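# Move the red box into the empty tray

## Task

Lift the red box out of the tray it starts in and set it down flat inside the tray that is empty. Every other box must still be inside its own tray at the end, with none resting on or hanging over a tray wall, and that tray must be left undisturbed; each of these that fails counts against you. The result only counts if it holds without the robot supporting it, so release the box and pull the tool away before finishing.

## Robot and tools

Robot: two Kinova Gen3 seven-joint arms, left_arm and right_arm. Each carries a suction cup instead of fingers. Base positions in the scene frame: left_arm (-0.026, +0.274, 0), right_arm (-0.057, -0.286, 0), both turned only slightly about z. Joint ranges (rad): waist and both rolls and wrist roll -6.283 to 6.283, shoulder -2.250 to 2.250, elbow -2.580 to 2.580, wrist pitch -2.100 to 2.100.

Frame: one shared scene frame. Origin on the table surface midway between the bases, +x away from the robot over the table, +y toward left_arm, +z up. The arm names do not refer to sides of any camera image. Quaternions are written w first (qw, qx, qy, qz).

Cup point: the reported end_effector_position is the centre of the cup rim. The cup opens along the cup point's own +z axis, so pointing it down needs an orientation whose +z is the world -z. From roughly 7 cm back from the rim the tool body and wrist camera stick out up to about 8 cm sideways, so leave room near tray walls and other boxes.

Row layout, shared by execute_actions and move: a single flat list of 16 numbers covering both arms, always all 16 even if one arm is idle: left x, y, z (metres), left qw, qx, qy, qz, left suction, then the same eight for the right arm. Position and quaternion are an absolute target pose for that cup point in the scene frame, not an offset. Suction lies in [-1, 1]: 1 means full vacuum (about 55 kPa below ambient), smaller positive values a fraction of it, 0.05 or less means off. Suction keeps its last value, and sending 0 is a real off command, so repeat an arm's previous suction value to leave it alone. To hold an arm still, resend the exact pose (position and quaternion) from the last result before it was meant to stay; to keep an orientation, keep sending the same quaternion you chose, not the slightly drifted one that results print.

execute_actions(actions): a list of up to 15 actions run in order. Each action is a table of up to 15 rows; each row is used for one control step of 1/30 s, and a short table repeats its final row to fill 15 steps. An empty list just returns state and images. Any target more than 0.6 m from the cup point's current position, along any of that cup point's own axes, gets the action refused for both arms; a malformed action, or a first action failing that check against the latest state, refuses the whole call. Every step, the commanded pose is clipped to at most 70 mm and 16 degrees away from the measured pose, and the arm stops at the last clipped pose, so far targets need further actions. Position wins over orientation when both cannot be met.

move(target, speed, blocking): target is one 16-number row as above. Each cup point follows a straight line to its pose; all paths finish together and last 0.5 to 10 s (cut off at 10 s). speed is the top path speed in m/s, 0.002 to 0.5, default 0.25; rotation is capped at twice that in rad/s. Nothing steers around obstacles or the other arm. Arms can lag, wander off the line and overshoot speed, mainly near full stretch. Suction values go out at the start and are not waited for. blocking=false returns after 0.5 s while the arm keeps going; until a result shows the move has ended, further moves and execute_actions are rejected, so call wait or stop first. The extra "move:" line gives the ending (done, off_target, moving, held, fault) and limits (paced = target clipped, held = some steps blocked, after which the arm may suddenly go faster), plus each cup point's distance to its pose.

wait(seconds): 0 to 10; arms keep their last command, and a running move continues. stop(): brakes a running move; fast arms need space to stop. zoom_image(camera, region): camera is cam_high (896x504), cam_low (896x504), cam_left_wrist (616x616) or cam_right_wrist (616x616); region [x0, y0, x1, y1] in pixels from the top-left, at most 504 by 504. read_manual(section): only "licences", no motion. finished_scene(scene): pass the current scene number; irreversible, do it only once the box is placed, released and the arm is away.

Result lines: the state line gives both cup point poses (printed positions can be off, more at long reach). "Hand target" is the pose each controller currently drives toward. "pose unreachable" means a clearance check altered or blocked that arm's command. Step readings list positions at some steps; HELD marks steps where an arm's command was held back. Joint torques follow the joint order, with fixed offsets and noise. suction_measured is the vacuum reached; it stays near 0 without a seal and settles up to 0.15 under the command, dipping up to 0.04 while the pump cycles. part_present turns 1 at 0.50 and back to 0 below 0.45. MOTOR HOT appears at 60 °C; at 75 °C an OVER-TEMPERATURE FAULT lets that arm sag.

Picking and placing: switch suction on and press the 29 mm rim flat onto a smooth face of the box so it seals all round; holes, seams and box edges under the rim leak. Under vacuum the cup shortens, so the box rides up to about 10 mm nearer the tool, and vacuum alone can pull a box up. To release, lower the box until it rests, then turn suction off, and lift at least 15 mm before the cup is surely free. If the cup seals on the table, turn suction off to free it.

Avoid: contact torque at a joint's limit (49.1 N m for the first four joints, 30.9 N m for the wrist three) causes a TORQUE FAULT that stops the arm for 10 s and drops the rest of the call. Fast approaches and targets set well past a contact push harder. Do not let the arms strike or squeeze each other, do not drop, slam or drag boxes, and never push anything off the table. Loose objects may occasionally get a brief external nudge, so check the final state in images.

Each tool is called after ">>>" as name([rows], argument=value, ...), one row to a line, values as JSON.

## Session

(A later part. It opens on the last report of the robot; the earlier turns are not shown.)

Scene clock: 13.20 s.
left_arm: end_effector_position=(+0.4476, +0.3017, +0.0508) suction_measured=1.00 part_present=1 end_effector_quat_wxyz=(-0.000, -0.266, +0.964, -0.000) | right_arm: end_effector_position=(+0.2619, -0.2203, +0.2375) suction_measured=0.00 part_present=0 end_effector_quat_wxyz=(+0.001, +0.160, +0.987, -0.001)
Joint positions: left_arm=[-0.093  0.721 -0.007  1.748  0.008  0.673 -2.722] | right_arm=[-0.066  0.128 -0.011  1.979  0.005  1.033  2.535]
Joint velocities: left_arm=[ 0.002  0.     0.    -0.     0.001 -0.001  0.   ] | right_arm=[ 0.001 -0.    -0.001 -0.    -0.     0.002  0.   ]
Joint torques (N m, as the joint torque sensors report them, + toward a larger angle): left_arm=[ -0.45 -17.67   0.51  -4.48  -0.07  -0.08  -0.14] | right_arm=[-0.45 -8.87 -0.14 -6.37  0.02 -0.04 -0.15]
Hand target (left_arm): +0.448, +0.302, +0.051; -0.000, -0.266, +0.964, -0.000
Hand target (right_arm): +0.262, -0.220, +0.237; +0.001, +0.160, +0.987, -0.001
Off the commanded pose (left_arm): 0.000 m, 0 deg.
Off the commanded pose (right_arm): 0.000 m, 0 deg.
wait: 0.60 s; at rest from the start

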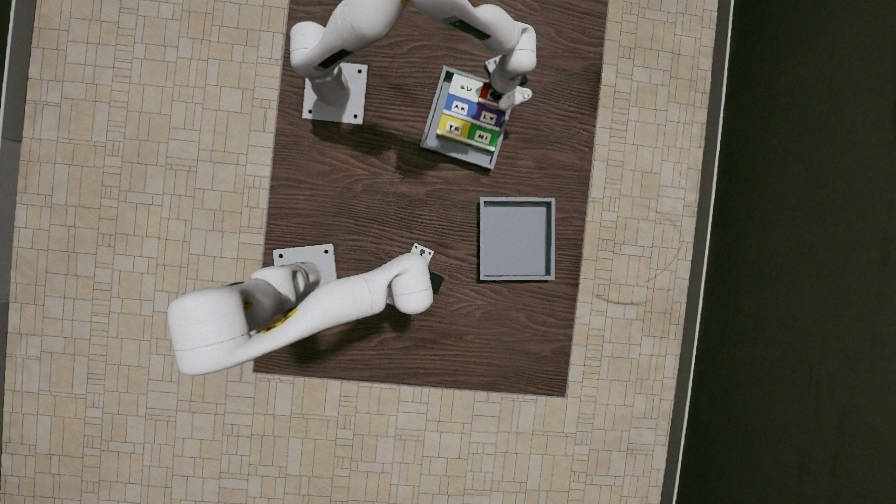

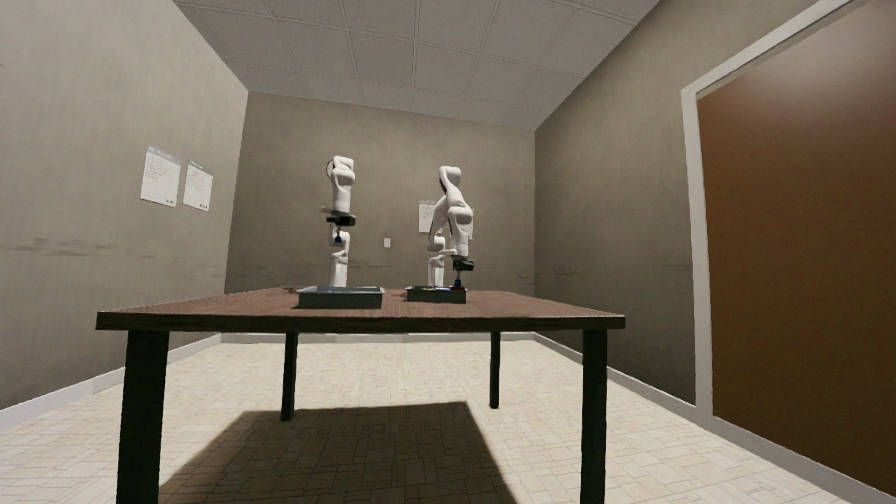

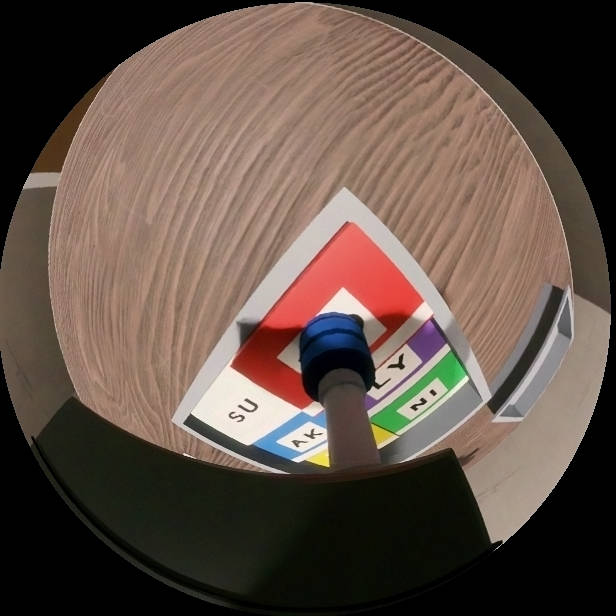

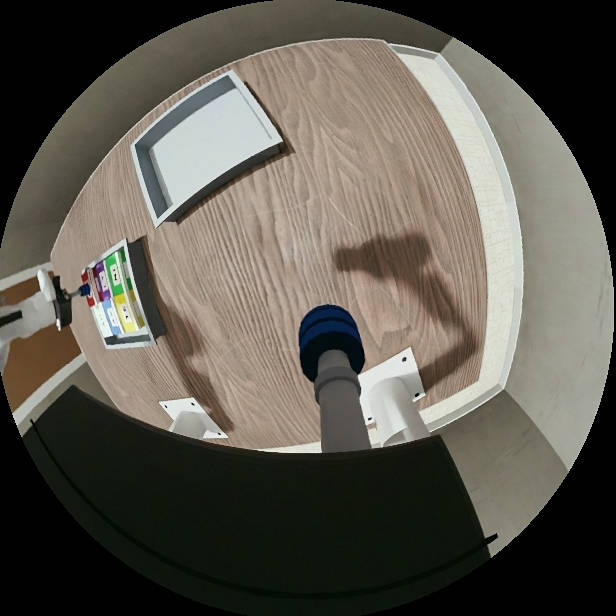

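>>> execute_actions([
  [[0.4477,0.3018,0.0508,0,-0.266,0.964,0,1,0.2619,-0.2203,0.2375,0.001,0.160,0.987,-0.001,0],[0.4477,0.3018,0.0510,0,-0.266,0.964,0,1,0.2619,-0.2203,0.2375,0.001,0.160,0.987,-0.001,0],[0.4477,0.3018,0.0515,0,-0.266,0.964,0,1,0.2619,-0.2203,0.2375,0.001,0.160,0.987,-0.001,0],[0.4477,0.3018,0.0523,0,-0.266,0.964,0,1,0.2619,-0.2203,0.2375,0.001,0.160,0.987,-0.001,0],[0.4477,0.3018,0.0536,0,-0.266,0.964,0,1,0.2619,-0.2203,0.2375,0.001,0.160,0.987,-0.001,0],[0.4477,0.3018,0.0553,0,-0.266,0.964,0,1,0.2619,-0.2203,0.2375,0.001,0.160,0.987,-0.001,0],[0.4477,0.3018,0.0575,0,-0.266,0.964,0,1,0.2619,-0.2203,0.2375,0.001,0.160,0.987,-0.001,0],[0.4477,0.3018,0.0602,0,-0.266,0.964,0,1,0.2619,-0.2203,0.2375,0.001,0.160,0.987,-0.001,0],[0.4477,0.3018,0.0632,0,-0.266,0.964,0,1,0.2619,-0.2203,0.2375,0.001,0.160,0.987,-0.001,0],[0.4477,0.3018,0.0666,0,-0.266,0.964,0,1,0.2619,-0.2203,0.2375,0.001,0.160,0.987,-0.001,0],[0.4477,0.3018,0.0704,0,-0.266,0.964,0,1,0.2619,-0.2203,0.2375,0.001,0.160,0.987,-0.001,0],[0.4477,0.3018,0.0743,0,-0.266,0.964,0,1,0.2619,-0.2203,0.2375,0.001,0.160,0.987,-0.001,0],[0.4477,0.3018,0.0784,0,-0.266,0.964,0,1,0.2619,-0.2203,0.2375,0.001,0.160,0.987,-0.001,0],[0.4477,0.3018,0.0825,0,-0.266,0.964,0,1,0.2619,-0.2203,0.2375,0.001,0.160,0.987,-0.001,0],[0.4477,0.3018,0.0865,0,-0.266,0.964,0,1,0.2619,-0.2203,0.2375,0.001,0.160,0.987,-0.001,0]],
  [[0.4477,0.3018,0.0905,0,-0.266,0.964,0,1,0.2619,-0.2203,0.2375,0.001,0.160,0.987,-0.001,0],[0.4477,0.3018,0.0942,0,-0.2661,0.9640,0,1,0.2619,-0.2203,0.2375,0.001,0.160,0.987,-0.001,0],[0.4478,0.3016,0.0976,0,-0.2661,0.9639,0,1,0.2619,-0.2203,0.2375,0.001,0.160,0.987,-0.001,0],[0.4479,0.3011,0.1006,0,-0.2663,0.9639,0,1,0.2619,-0.2203,0.2375,0.001,0.160,0.987,-0.001,0],[0.4481,0.3002,0.1033,0,-0.2667,0.9638,0,1,0.2619,-0.2203,0.2375,0.001,0.160,0.987,-0.001,0],[0.4485,0.2988,0.1055,0,-0.2672,0.9636,0,1,0.2619,-0.2203,0.2375,0.001,0.160,0.987,-0.001,0],[0.4490,0.2968,0.1072,0,-0.2681,0.9634,0,1,0.2619,-0.2203,0.2375,0.001,0.160,0.987,-0.001,0],[0.4497,0.2941,0.1085,0,-0.2691,0.9631,0,1,0.2619,-0.2203,0.2375,0.001,0.160,0.987,-0.001,0],[0.4505,0.2907,0.1093,0,-0.2705,0.9627,0,1,0.2619,-0.2203,0.2375,0.001,0.160,0.987,-0.001,0],[0.4516,0.2865,0.1098,0,-0.2722,0.9623,0,1,0.2619,-0.2203,0.2375,0.001,0.160,0.987,-0.001,0],[0.4529,0.2815,0.1100,0,-0.2741,0.9617,0,1,0.2619,-0.2203,0.2375,0.001,0.160,0.987,-0.001,0],[0.4544,0.2757,0.1100,0,-0.2764,0.9610,0,1,0.2619,-0.2203,0.2375,0.001,0.160,0.987,-0.001,0],[0.4561,0.2690,0.1100,0,-0.2791,0.9603,0,1,0.2619,-0.2203,0.2375,0.001,0.160,0.987,-0.001,0],[0.4580,0.2616,0.1100,0,-0.2820,0.9594,0,1,0.2619,-0.2203,0.2375,0.001,0.160,0.987,-0.001,0],[0.4601,0.2533,0.1100,0,-0.2853,0.9584,0,1,0.2619,-0.2203,0.2375,0.001,0.160,0.987,-0.001,0]],
  [[0.4624,0.2443,0.1100,0,-0.2889,0.9574,0,1,0.2619,-0.2203,0.2375,0.001,0.160,0.987,-0.001,0],[0.4648,0.2346,0.1100,0,-0.2927,0.9562,0,1,0.2619,-0.2203,0.2375,0.001,0.160,0.987,-0.001,0],[0.4675,0.2242,0.1100,0,-0.2968,0.9549,0,1,0.2619,-0.2203,0.2375,0.001,0.160,0.987,-0.001,0],[0.4703,0.2131,0.1100,0,-0.3012,0.9536,0,1,0.2619,-0.2203,0.2375,0.001,0.160,0.987,-0.001,0],[0.4733,0.2015,0.1100,0,-0.3057,0.9521,0,1,0.2619,-0.2203,0.2375,0.001,0.160,0.987,-0.001,0],[0.4764,0.1894,0.1100,0,-0.3105,0.9506,0,1,0.2619,-0.2203,0.2375,0.001,0.160,0.987,-0.001,0],[0.4796,0.1768,0.1100,0,-0.3154,0.9489,0,1,0.2619,-0.2203,0.2375,0.001,0.160,0.987,-0.001,0],[0.4829,0.1639,0.1100,0,-0.3205,0.9473,0,1,0.2619,-0.2203,0.2375,0.001,0.160,0.987,-0.001,0],[0.4862,0.1507,0.1100,0,-0.3257,0.9455,0,1,0.2619,-0.2203,0.2375,0.001,0.160,0.987,-0.001,0],[0.4897,0.1372,0.1100,0,-0.3309,0.9437,0,1,0.2619,-0.2203,0.2375,0.001,0.160,0.987,-0.001,0],[0.4931,0.1237,0.1100,0,-0.3362,0.9418,0,1,0.2619,-0.2203,0.2375,0.001,0.160,0.987,-0.001,0],[0.4966,0.1101,0.1100,0,-0.3415,0.9399,0,1,0.2619,-0.2203,0.2375,0.001,0.160,0.987,-0.001,0],[0.5000,0.0966,0.1100,0,-0.3467,0.9380,0,1,0.2619,-0.2203,0.2375,0.001,0.160,0.987,-0.001,0],[0.5035,0.0831,0.1100,0,-0.3519,0.9360,0,1,0.2619,-0.2203,0.2375,0.001,0.160,0.987,-0.001,0],[0.5068,0.0699,0.1100,0,-0.3570,0.9341,0,1,0.2619,-0.2203,0.2375,0.001,0.160,0.987,-0.001,0]],
  [[0.5101,0.0570,0.1100,0,-0.3620,0.9322,0,1,0.2619,-0.2203,0.2375,0.001,0.160,0.987,-0.001,0],[0.5133,0.0444,0.1100,0,-0.3668,0.9303,0,1,0.2619,-0.2203,0.2375,0.001,0.160,0.987,-0.001,0],[0.5164,0.0323,0.1100,0,-0.3715,0.9284,0,1,0.2619,-0.2203,0.2375,0.001,0.160,0.987,-0.001,0],[0.5194,0.0207,0.1100,0,-0.3759,0.9266,0,1,0.2619,-0.2203,0.2375,0.001,0.160,0.987,-0.001,0],[0.5222,0.0096,0.1100,0,-0.3802,0.9249,0,1,0.2619,-0.2203,0.2375,0.001,0.160,0.987,-0.001,0],[0.5249,-0.0008,0.1098,0,-0.3841,0.9233,0,1,0.2619,-0.2203,0.2375,0.001,0.160,0.987,-0.001,0],[0.5273,-0.0105,0.1093,0,-0.3878,0.9217,0,1,0.2619,-0.2203,0.2375,0.001,0.160,0.987,-0.001,0],[0.5296,-0.0195,0.1084,0,-0.3913,0.9203,0,1,0.2619,-0.2203,0.2375,0.001,0.160,0.987,-0.001,0],[0.5317,-0.0278,0.1071,0,-0.3944,0.9189,0,1,0.2619,-0.2203,0.2375,0.001,0.160,0.987,-0.001,0],[0.5336,-0.0352,0.1055,0,-0.3972,0.9177,0,1,0.2619,-0.2203,0.2375,0.001,0.160,0.987,-0.001,0],[0.5353,-0.0419,0.1035,0,-0.3997,0.9166,0,1,0.2619,-0.2203,0.2375,0.001,0.160,0.987,-0.001,0],[0.5368,-0.0477,0.1011,0,-0.4019,0.9157,0,1,0.2619,-0.2203,0.2375,0.001,0.160,0.987,-0.001,0],[0.5381,-0.0527,0.0984,0,-0.4038,0.9148,0,1,0.2619,-0.2203,0.2375,0.001,0.160,0.987,-0.001,0],[0.5392,-0.0569,0.0953,0,-0.4054,0.9141,0,1,0.2619,-0.2203,0.2375,0.001,0.160,0.987,-0.001,0],[0.5400,-0.0603,0.0921,0,-0.4067,0.9136,0,1,0.2619,-0.2203,0.2375,0.001,0.160,0.987,-0.001,0]],
  [[0.5407,-0.0630,0.0888,0,-0.4077,0.9131,0,1,0.2619,-0.2203,0.2375,0.001,0.160,0.987,-0.001,0],[0.5412,-0.0650,0.0856,0,-0.4085,0.9128,0,1,0.2619,-0.2203,0.2375,0.001,0.160,0.987,-0.001,0],[0.5416,-0.0664,0.0823,0,-0.4090,0.9125,0,1,0.2619,-0.2203,0.2375,0.001,0.160,0.987,-0.001,0],[0.5418,-0.0673,0.0790,0,-0.4093,0.9124,0,1,0.2619,-0.2203,0.2375,0.001,0.160,0.987,-0.001,0],[0.5419,-0.0678,0.0758,0,-0.4095,0.9123,0,1,0.2619,-0.2203,0.2375,0.001,0.160,0.987,-0.001,0],[0.5420,-0.0680,0.0725,0,-0.4096,0.9123,0,1,0.2619,-0.2203,0.2375,0.001,0.160,0.987,-0.001,0],[0.5420,-0.0680,0.0693,0,-0.4096,0.9123,0,1,0.2619,-0.2203,0.2375,0.001,0.160,0.987,-0.001,0],[0.5420,-0.0680,0.0661,0,-0.4096,0.9123,0,1,0.2619,-0.2203,0.2375,0.001,0.160,0.987,-0.001,0],[0.5420,-0.0680,0.0632,0,-0.4096,0.9123,0,1,0.2619,-0.2203,0.2375,0.001,0.160,0.987,-0.001,0],[0.5420,-0.0680,0.0605,0,-0.4096,0.9123,0,1,0.2619,-0.2203,0.2375,0.001,0.160,0.987,-0.001,0],[0.5420,-0.0680,0.0581,0,-0.4096,0.9123,0,1,0.2619,-0.2203,0.2375,0.001,0.160,0.987,-0.001,0],[0.5420,-0.0680,0.0559,0,-0.4096,0.9123,0,1,0.2619,-0.2203,0.2375,0.001,0.160,0.987,-0.001,0],[0.5420,-0.0680,0.0539,0,-0.4096,0.9123,0,1,0.2619,-0.2203,0.2375,0.001,0.160,0.987,-0.001,0],[0.5420,-0.0680,0.0522,0,-0.4096,0.9123,0,1,0.2619,-0.2203,0.2375,0.001,0.160,0.987,-0.001,0],[0.5420,-0.0680,0.0507,0,-0.4096,0.9123,0,1,0.2619,-0.2203,0.2375,0.001,0.160,0.987,-0.001,0]],
  [[0.5420,-0.0680,0.0495,0,-0.4096,0.9123,0,1,0.2619,-0.2203,0.2375,0.001,0.160,0.987,-0.001,0],[0.5420,-0.0680,0.0484,0,-0.4096,0.9123,0,1,0.2619,-0.2203,0.2375,0.001,0.160,0.987,-0.001,0],[0.5420,-0.0680,0.0477,0,-0.4096,0.9123,0,1,0.2619,-0.2203,0.2375,0.001,0.160,0.987,-0.001,0],[0.5420,-0.0680,0.0470,0,-0.4096,0.9123,0,1,0.2619,-0.2203,0.2375,0.001,0.160,0.987,-0.001,0],[0.5420,-0.0680,0.0463,0,-0.4096,0.9123,0,1,0.2619,-0.2203,0.2375,0.001,0.160,0.987,-0.001,0],[0.5420,-0.0680,0.0457,0,-0.4096,0.9123,0,1,0.2619,-0.2203,0.2375,0.001,0.160,0.987,-0.001,0],[0.5420,-0.0680,0.0450,0,-0.4096,0.9123,0,1,0.2619,-0.2203,0.2375,0.001,0.160,0.987,-0.001,0],[0.5420,-0.0680,0.0443,0,-0.4096,0.9123,0,1,0.2619,-0.2203,0.2375,0.001,0.160,0.987,-0.001,0],[0.5420,-0.0680,0.0437,0,-0.4096,0.9123,0,1,0.2619,-0.2203,0.2375,0.001,0.160,0.987,-0.001,0],[0.5420,-0.0680,0.0430,0,-0.4096,0.9123,0,1,0.2619,-0.2203,0.2375,0.001,0.160,0.987,-0.001,0],[0.5420,-0.0680,0.0423,0,-0.4096,0.9123,0,1,0.2619,-0.2203,0.2375,0.001,0.160,0.987,-0.001,0],[0.5420,-0.0680,0.0417,0,-0.4096,0.9123,0,1,0.2619,-0.2203,0.2375,0.001,0.160,0.987,-0.001,0],[0.5420,-0.0680,0.0413,0,-0.4096,0.9123,0,1,0.2619,-0.2203,0.2375,0.001,0.160,0.987,-0.001,0],[0.5420,-0.0680,0.0411,0,-0.4096,0.9123,0,1,0.2619,-0.2203,0.2375,0.001,0.160,0.987,-0.001,0],[0.5420,-0.0680,0.0410,0,-0.4096,0.9123,0,1,0.2619,-0.2203,0.2375,0.001,0.160,0.987,-0.001,0]],
])

Scene clock: 26.30 s.
left_arm: end_effector_position=(+0.5423, -0.0683, +0.0421) suction_measured=0.98 part_present=1 end_effector_quat_wxyz=(+0.000, -0.410, +0.912, -0.001) | right_arm: end_effector_position=(+0.2619, -0.2203, +0.2375) suction_measured=0.00 part_present=0 end_effector_quat_wxyz=(+0.001, +0.160, +0.987, -0.001)
Joint positions: left_arm=[ 0.534  1.102 -0.044  0.89   0.043  1.149 -1.815] | right_arm=[-0.066  0.128 -0.011  1.979  0.005  1.033  2.535]
Joint velocities: left_arm=[ 0.001 -0.001 -0.001  0.003 -0.    -0.005  0.001] | right_arm=[ 0.001 -0.     0.     0.     0.     0.001  0.   ]
Joint torques (N m, as the joint torque sensors report them, + toward a larger angle): left_arm=[  0.02 -23.13   0.35  -6.95   0.11  -0.18  -0.34] | right_arm=[-0.58 -8.79 -0.32 -6.48  0.05 -0.05 -0.19]
Hand target (left_arm): +0.542, -0.068, +0.041; -0.000, -0.410, +0.912, -0.000
Hand target (right_arm): +0.262, -0.220, +0.237; +0.001, +0.160, +0.987, -0.001
Off the commanded pose (left_arm): 0.001 m, 0 deg.
Off the commanded pose (right_arm): 0.000 m, 0 deg.
Step readings (end_effector_position; steps 1 to 15: 1st action; 16 to 30: 2nd action; 31 to 45: 3rd action; 46 to 60: 4th action; 61 to 75: 5th action; 76 to 90: 6th action):
0: left_arm (+0.4476, +0.3017, +0.0509) | right_arm (+0.2619, -0.2203, +0.2375)
1: left_arm (+0.4477, +0.3017, +0.0508) | right_arm (+0.2619, -0.2203, +0.2375)
2: left_arm (+0.4477, +0.3018, +0.0509) | right_arm (+0.2619, -0.2203, +0.2375)
4: left_arm (+0.4477, +0.3018, +0.0517) | right_arm (+0.2619, -0.2203, +0.2375)
8: left_arm (+0.4479, +0.3018, +0.0574) | right_arm (+0.2619, -0.2203, +0.2375)
15: left_arm (+0.4479, +0.3019, +0.0803) | right_arm (+0.2619, -0.2203, +0.2375)
16: left_arm (+0.4479, +0.3019, +0.0843) | right_arm (+0.2619, -0.2203, +0.2375)
17: left_arm (+0.4478, +0.3019, +0.0882) | right_arm (+0.2619, -0.2203, +0.2375)
19: left_arm (+0.4478, +0.3016, +0.0956) | right_arm (+0.2619, -0.2203, +0.2375)
23: left_arm (+0.4488, +0.2969, +0.1058) | right_arm (+0.2619, -0.2203, +0.2375)
30: left_arm (+0.4560, +0.2680, +0.1094) | right_arm (+0.2619, -0.2203, +0.2375)
31: left_arm (+0.4577, +0.2613, +0.1095) | right_arm (+0.2619, -0.2203, +0.2375)
32: left_arm (+0.4594, +0.2540, +0.1096) | right_arm (+0.2619, -0.2203, +0.2375)
34: left_arm (+0.4634, +0.2374, +0.1096) | right_arm (+0.2619, -0.2203, +0.2375)
38: left_arm (+0.4731, +0.1972, +0.1097) | right_arm (+0.2619, -0.2203, +0.2375)
45: left_arm (+0.4940, +0.1116, +0.1100) | right_arm (+0.2619, -0.2203, +0.2375)
46: left_arm (+0.4971, +0.0994, +0.1101) | right_arm (+0.2619, -0.2203, +0.2375)
47: left_arm (+0.5000, +0.0872, +0.1102) | right_arm (+0.2619, -0.2203, +0.2375)
49: left_arm (+0.5058, +0.0632, +0.1104) | right_arm (+0.2619, -0.2203, +0.2375)
53: left_arm (+0.5170, +0.0190, +0.1104) | right_arm (+0.2619, -0.2203, +0.2375)
60: left_arm (+0.5335, -0.0400, +0.1016) | right_arm (+0.2619, -0.2203, +0.2375)
61: left_arm (+0.5353, -0.0460, +0.0989) | right_arm (+0.2619, -0.2203, +0.2375)
62: left_arm (+0.5368, -0.0512, +0.0959) | right_arm (+0.2619, -0.2203, +0.2375)
64: left_arm (+0.5393, -0.0597, +0.0891) | right_arm (+0.2619, -0.2203, +0.2375)
68: left_arm (+0.5419, -0.0671, +0.0735) | right_arm (+0.2619, -0.2203, +0.2375)
75: left_arm (+0.5422, -0.0678, +0.0531) | right_arm (+0.2619, -0.2203, +0.2375)
76: left_arm (+0.5421, -0.0679, +0.0514) | right_arm (+0.2619, -0.2203, +0.2375)
77: left_arm (+0.5421, -0.0679, +0.0500) | right_arm (+0.2619, -0.2203, +0.2375)
79: left_arm (+0.5420, -0.0680, +0.0480) | right_arm (+0.2619, -0.2203, +0.2375)
83: left_arm (+0.5420, -0.0680, +0.0451) | right_arm (+0.2619, -0.2203, +0.2375)
90: end_effector_position above

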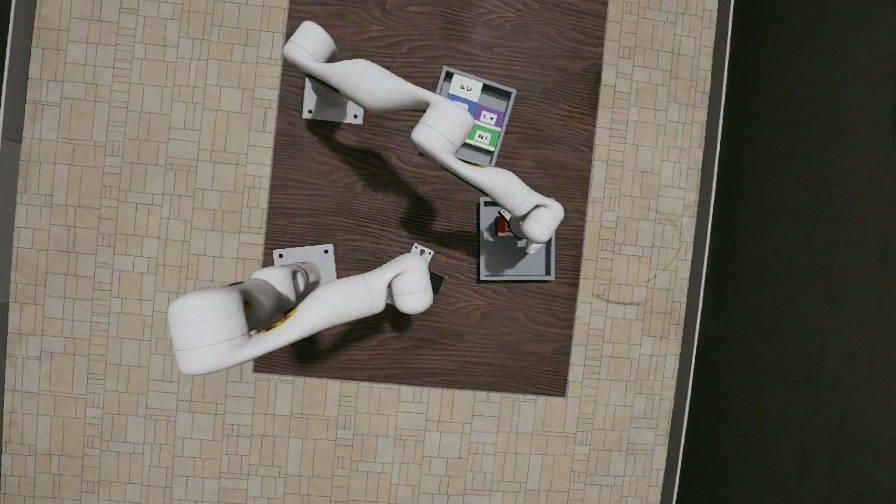

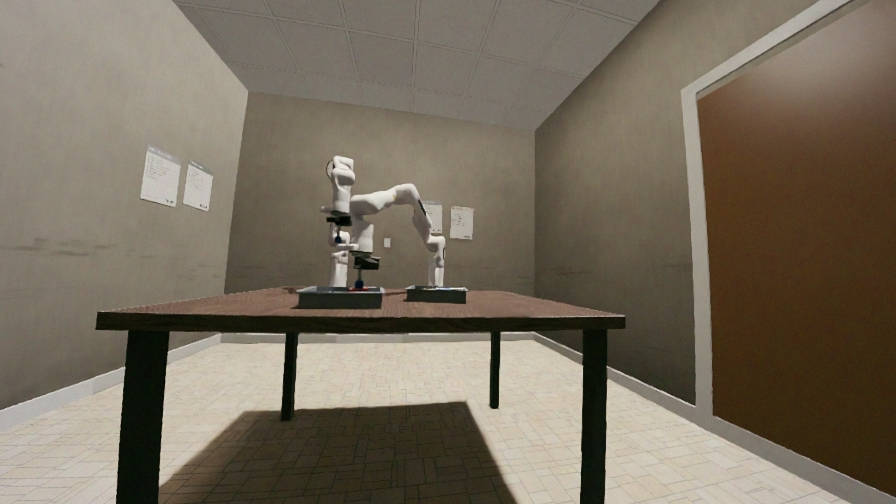

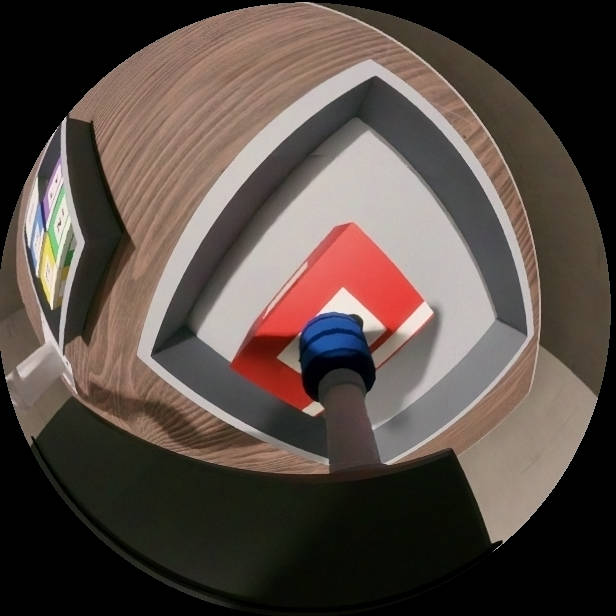

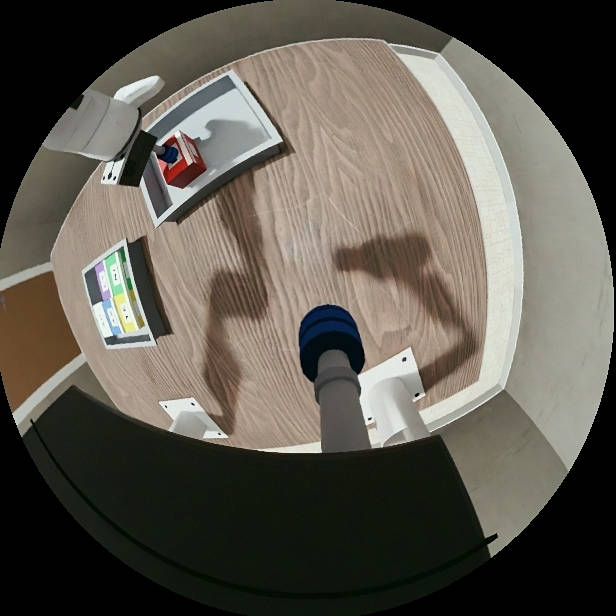

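>>> execute_actions([
  [[0.5420,-0.0680,0.0412,0,-0.4096,0.9123,0,0,0.2619,-0.2203,0.2375,0.001,0.160,0.987,-0.001,0],[0.5420,-0.0680,0.0414,0,-0.4096,0.9123,0,0,0.2619,-0.2203,0.2375,0.001,0.160,0.987,-0.001,0],[0.5420,-0.0680,0.0416,0,-0.4096,0.9123,0,0,0.2619,-0.2203,0.2375,0.001,0.160,0.987,-0.001,0],[0.5420,-0.0680,0.0418,0,-0.4096,0.9123,0,0,0.2619,-0.2203,0.2375,0.001,0.160,0.987,-0.001,0],[0.5420,-0.0680,0.0420,0,-0.4096,0.9123,0,0,0.2619,-0.2203,0.2375,0.001,0.160,0.987,-0.001,0],[0.5420,-0.0680,0.0422,0,-0.4096,0.9123,0,0,0.2619,-0.2203,0.2375,0.001,0.160,0.987,-0.001,0],[0.5420,-0.0680,0.0426,0,-0.4096,0.9123,0,0,0.2619,-0.2203,0.2375,0.001,0.160,0.987,-0.001,0],[0.5420,-0.0680,0.0435,0,-0.4096,0.9123,0,0,0.2619,-0.2203,0.2375,0.001,0.160,0.987,-0.001,0],[0.5420,-0.0680,0.0453,0,-0.4096,0.9123,0,0,0.2619,-0.2203,0.2375,0.001,0.160,0.987,-0.001,0],[0.5420,-0.0680,0.0480,0,-0.4096,0.9123,0,0,0.2619,-0.2203,0.2375,0.001,0.160,0.987,-0.001,0],[0.5420,-0.0680,0.0516,0,-0.4096,0.9123,0,0,0.2619,-0.2203,0.2375,0.001,0.160,0.987,-0.001,0],[0.5420,-0.0680,0.0562,0,-0.4096,0.9123,0,0,0.2619,-0.2203,0.2375,0.001,0.160,0.987,-0.001,0],[0.5420,-0.0680,0.0616,0,-0.4096,0.9123,0,0,0.2619,-0.2203,0.2375,0.001,0.160,0.987,-0.001,0],[0.5420,-0.0680,0.0678,0,-0.4096,0.9123,0,0,0.2619,-0.2203,0.2375,0.001,0.160,0.987,-0.001,0],[0.5420,-0.0680,0.0747,0,-0.4096,0.9123,0,0,0.2619,-0.2203,0.2375,0.001,0.160,0.987,-0.001,0]],
  [[0.5420,-0.0680,0.0820,0,-0.4096,0.9123,0,0,0.2619,-0.2203,0.2375,0.001,0.160,0.987,-0.001,0],[0.5420,-0.0680,0.0896,0,-0.4096,0.9123,0,0,0.2619,-0.2203,0.2375,0.001,0.160,0.987,-0.001,0],[0.5420,-0.0680,0.0974,0,-0.4096,0.9123,0,0,0.2619,-0.2203,0.2375,0.001,0.160,0.987,-0.001,0],[0.5420,-0.0680,0.1050,0,-0.4096,0.9123,0,0,0.2619,-0.2203,0.2375,0.001,0.160,0.987,-0.001,0],[0.5420,-0.0680,0.1123,0,-0.4096,0.9123,0,0,0.2619,-0.2203,0.2375,0.001,0.160,0.987,-0.001,0],[0.5420,-0.0680,0.1192,0,-0.4096,0.9123,0,0,0.2619,-0.2203,0.2375,0.001,0.160,0.987,-0.001,0],[0.5420,-0.0680,0.1254,0,-0.4096,0.9123,0,0,0.2619,-0.2203,0.2375,0.001,0.160,0.987,-0.001,0],[0.5420,-0.0680,0.1308,0,-0.4096,0.9123,0,0,0.2619,-0.2203,0.2375,0.001,0.160,0.987,-0.001,0],[0.5420,-0.0680,0.1354,0,-0.4096,0.9123,0,0,0.2619,-0.2203,0.2375,0.001,0.160,0.987,-0.001,0],[0.5420,-0.0680,0.1390,0,-0.4096,0.9123,0,0,0.2619,-0.2203,0.2375,0.001,0.160,0.987,-0.001,0],[0.5420,-0.0680,0.1417,0,-0.4096,0.9123,0,0,0.2619,-0.2203,0.2375,0.001,0.160,0.987,-0.001,0],[0.5420,-0.0680,0.1435,0,-0.4096,0.9123,0,0,0.2619,-0.2203,0.2375,0.001,0.160,0.987,-0.001,0],[0.5420,-0.0680,0.1445,0,-0.4096,0.9123,0,0,0.2619,-0.2203,0.2375,0.001,0.160,0.987,-0.001,0],[0.5420,-0.0680,0.1449,0,-0.4096,0.9123,0,0,0.2619,-0.2203,0.2375,0.001,0.160,0.987,-0.001,0],[0.5420,-0.0680,0.1450,0,-0.4096,0.9123,0,0,0.2619,-0.2203,0.2375,0.001,0.160,0.987,-0.001,0]],
])

Scene clock: 28.93 s.
left_arm: end_effector_position=(+0.5421, -0.0681, +0.1445) suction_measured=0.00 part_present=0 end_effector_quat_wxyz=(+0.000, -0.410, +0.912, +0.000) | right_arm: end_effector_position=(+0.2619, -0.2203, +0.2375) suction_measured=0.00 part_present=0 end_effector_quat_wxyz=(+0.001, +0.160, +0.987, -0.001)
Joint positions: left_arm=[ 0.531  1.001 -0.041  0.771  0.035  1.37  -1.809] | right_arm=[-0.066  0.128 -0.011  1.979  0.005  1.033  2.535]
Joint velocities: left_arm=[-0.001 -0.01   0.001 -0.027 -0.002  0.036  0.001] | right_arm=[ 0.     0.    -0.    -0.     0.     0.001 -0.001]
Joint torques (N m, as the joint torque sensors report them, + toward a larger angle): left_arm=[ -0.31 -22.24   0.22  -6.89  -0.19  -0.14   0.14] | right_arm=[-0.36 -8.96 -0.37 -6.59  0.04 -0.07 -0.22]
Hand target (left_arm): +0.542, -0.068, +0.145; +0.000, -0.410, +0.912, +0.000
Hand target (right_arm): +0.262, -0.220, +0.237; +0.001, +0.160, +0.987, -0.001
Off the commanded pose (left_arm): 0.000 m, 0 deg.
Off the commanded pose (right_arm): 0.000 m, 0 deg.
Step readings (end_effector_position; steps 1 to 15: 1st action; 16 to 30: 2nd action):
0: left_arm (+0.5423, -0.0683, +0.0421) | right_arm (+0.2619, -0.2203, +0.2375)
1: left_arm (+0.5424, -0.0683, +0.0422) | right_arm (+0.2619, -0.2203, +0.2375)
2: left_arm (+0.5428, -0.0685, +0.0432) | right_arm (+0.2619, -0.2203, +0.2375)
4: left_arm (+0.5430, -0.0686, +0.0446) | right_arm (+0.2619, -0.2203, +0.2375)
8: left_arm (+0.5429, -0.0686, +0.0458) | right_arm (+0.2619, -0.2203, +0.2375)
15: left_arm (+0.5423, -0.0681, +0.0659) | right_arm (+0.2619, -0.2203, +0.2375)
16: left_arm (+0.5423, -0.0681, +0.0718) | right_arm (+0.2619, -0.2203, +0.2375)
17: left_arm (+0.5422, -0.0681, +0.0783) | right_arm (+0.2619, -0.2203, +0.2375)
19: left_arm (+0.5422, -0.0680, +0.0924) | right_arm (+0.2619, -0.2203, +0.2375)
23: left_arm (+0.5421, -0.0680, +0.1199) | right_arm (+0.2619, -0.2203, +0.2375)
30: end_effector_position above

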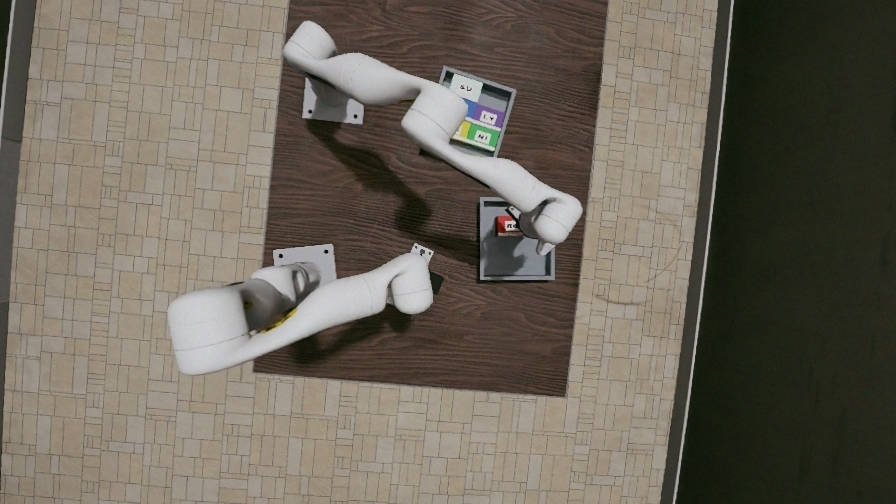

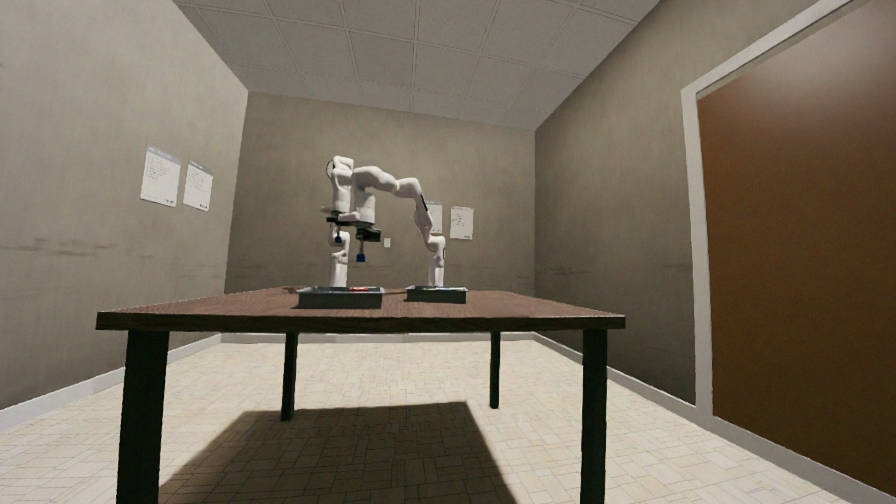

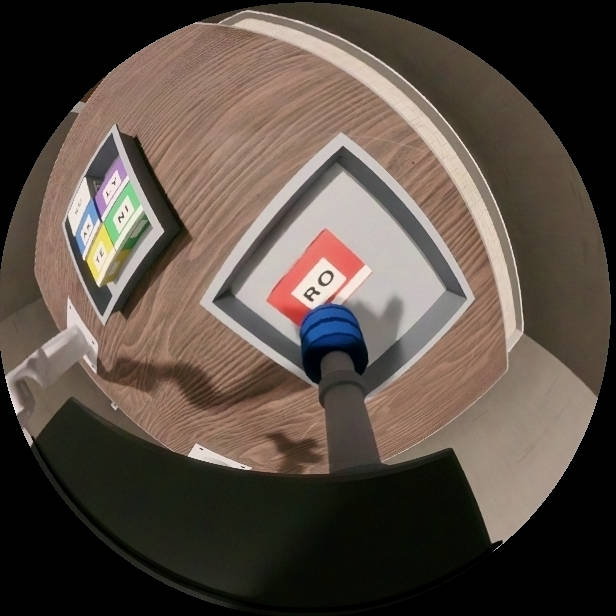

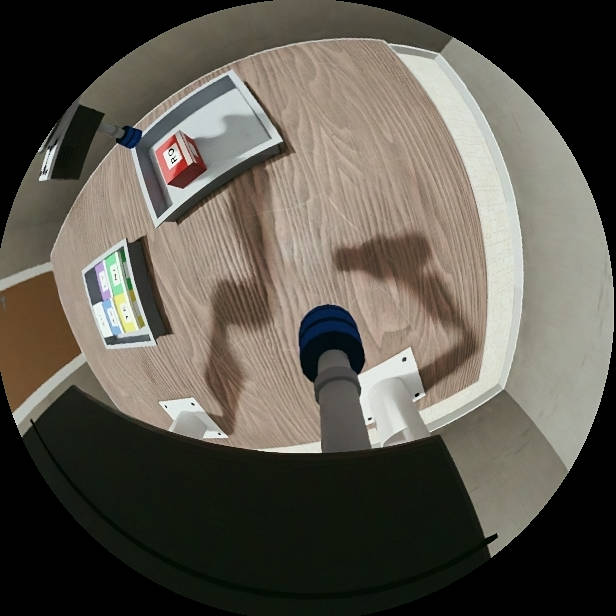

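The box is down and the cup is clear. I'll check the source tray and the other boxes.

>>> zoom_image(camera="cam_high", region=[410, 55, 540, 185])

>>> zoom_image(camera="cam_right_wrist", region=[40, 230, 180, 360])

>>> zoom_image(camera="cam_low", region=[285, 240, 485, 320])

Region (410, 55, 540, 185) of cam_high's 896x504 image, scaled by 3.877, with more detail than that image has.

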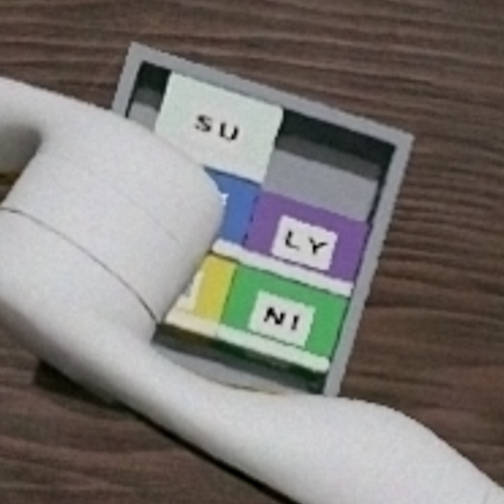

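Region (40, 230, 180, 360) of cam_right_wrist's 616x616 image, scaled by 3.600, with more detail than that image has; it fills the top 468 rows of this view, and the rest is white.

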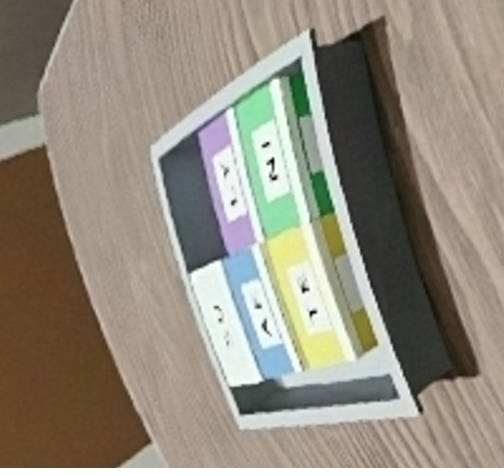

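Region (285, 240, 485, 320) of cam_low's 896x504 image, scaled by 2.520, with more detail than that image has; it fills the top 202 rows of this view, and the rest is white.

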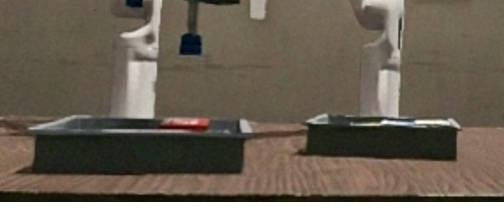

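The source tray and its five boxes haven't moved, the red box is level in the other tray, and the cup is about 9 cm above it.

>>> finished_scene(scene=2)

The scene is finished: the task was done.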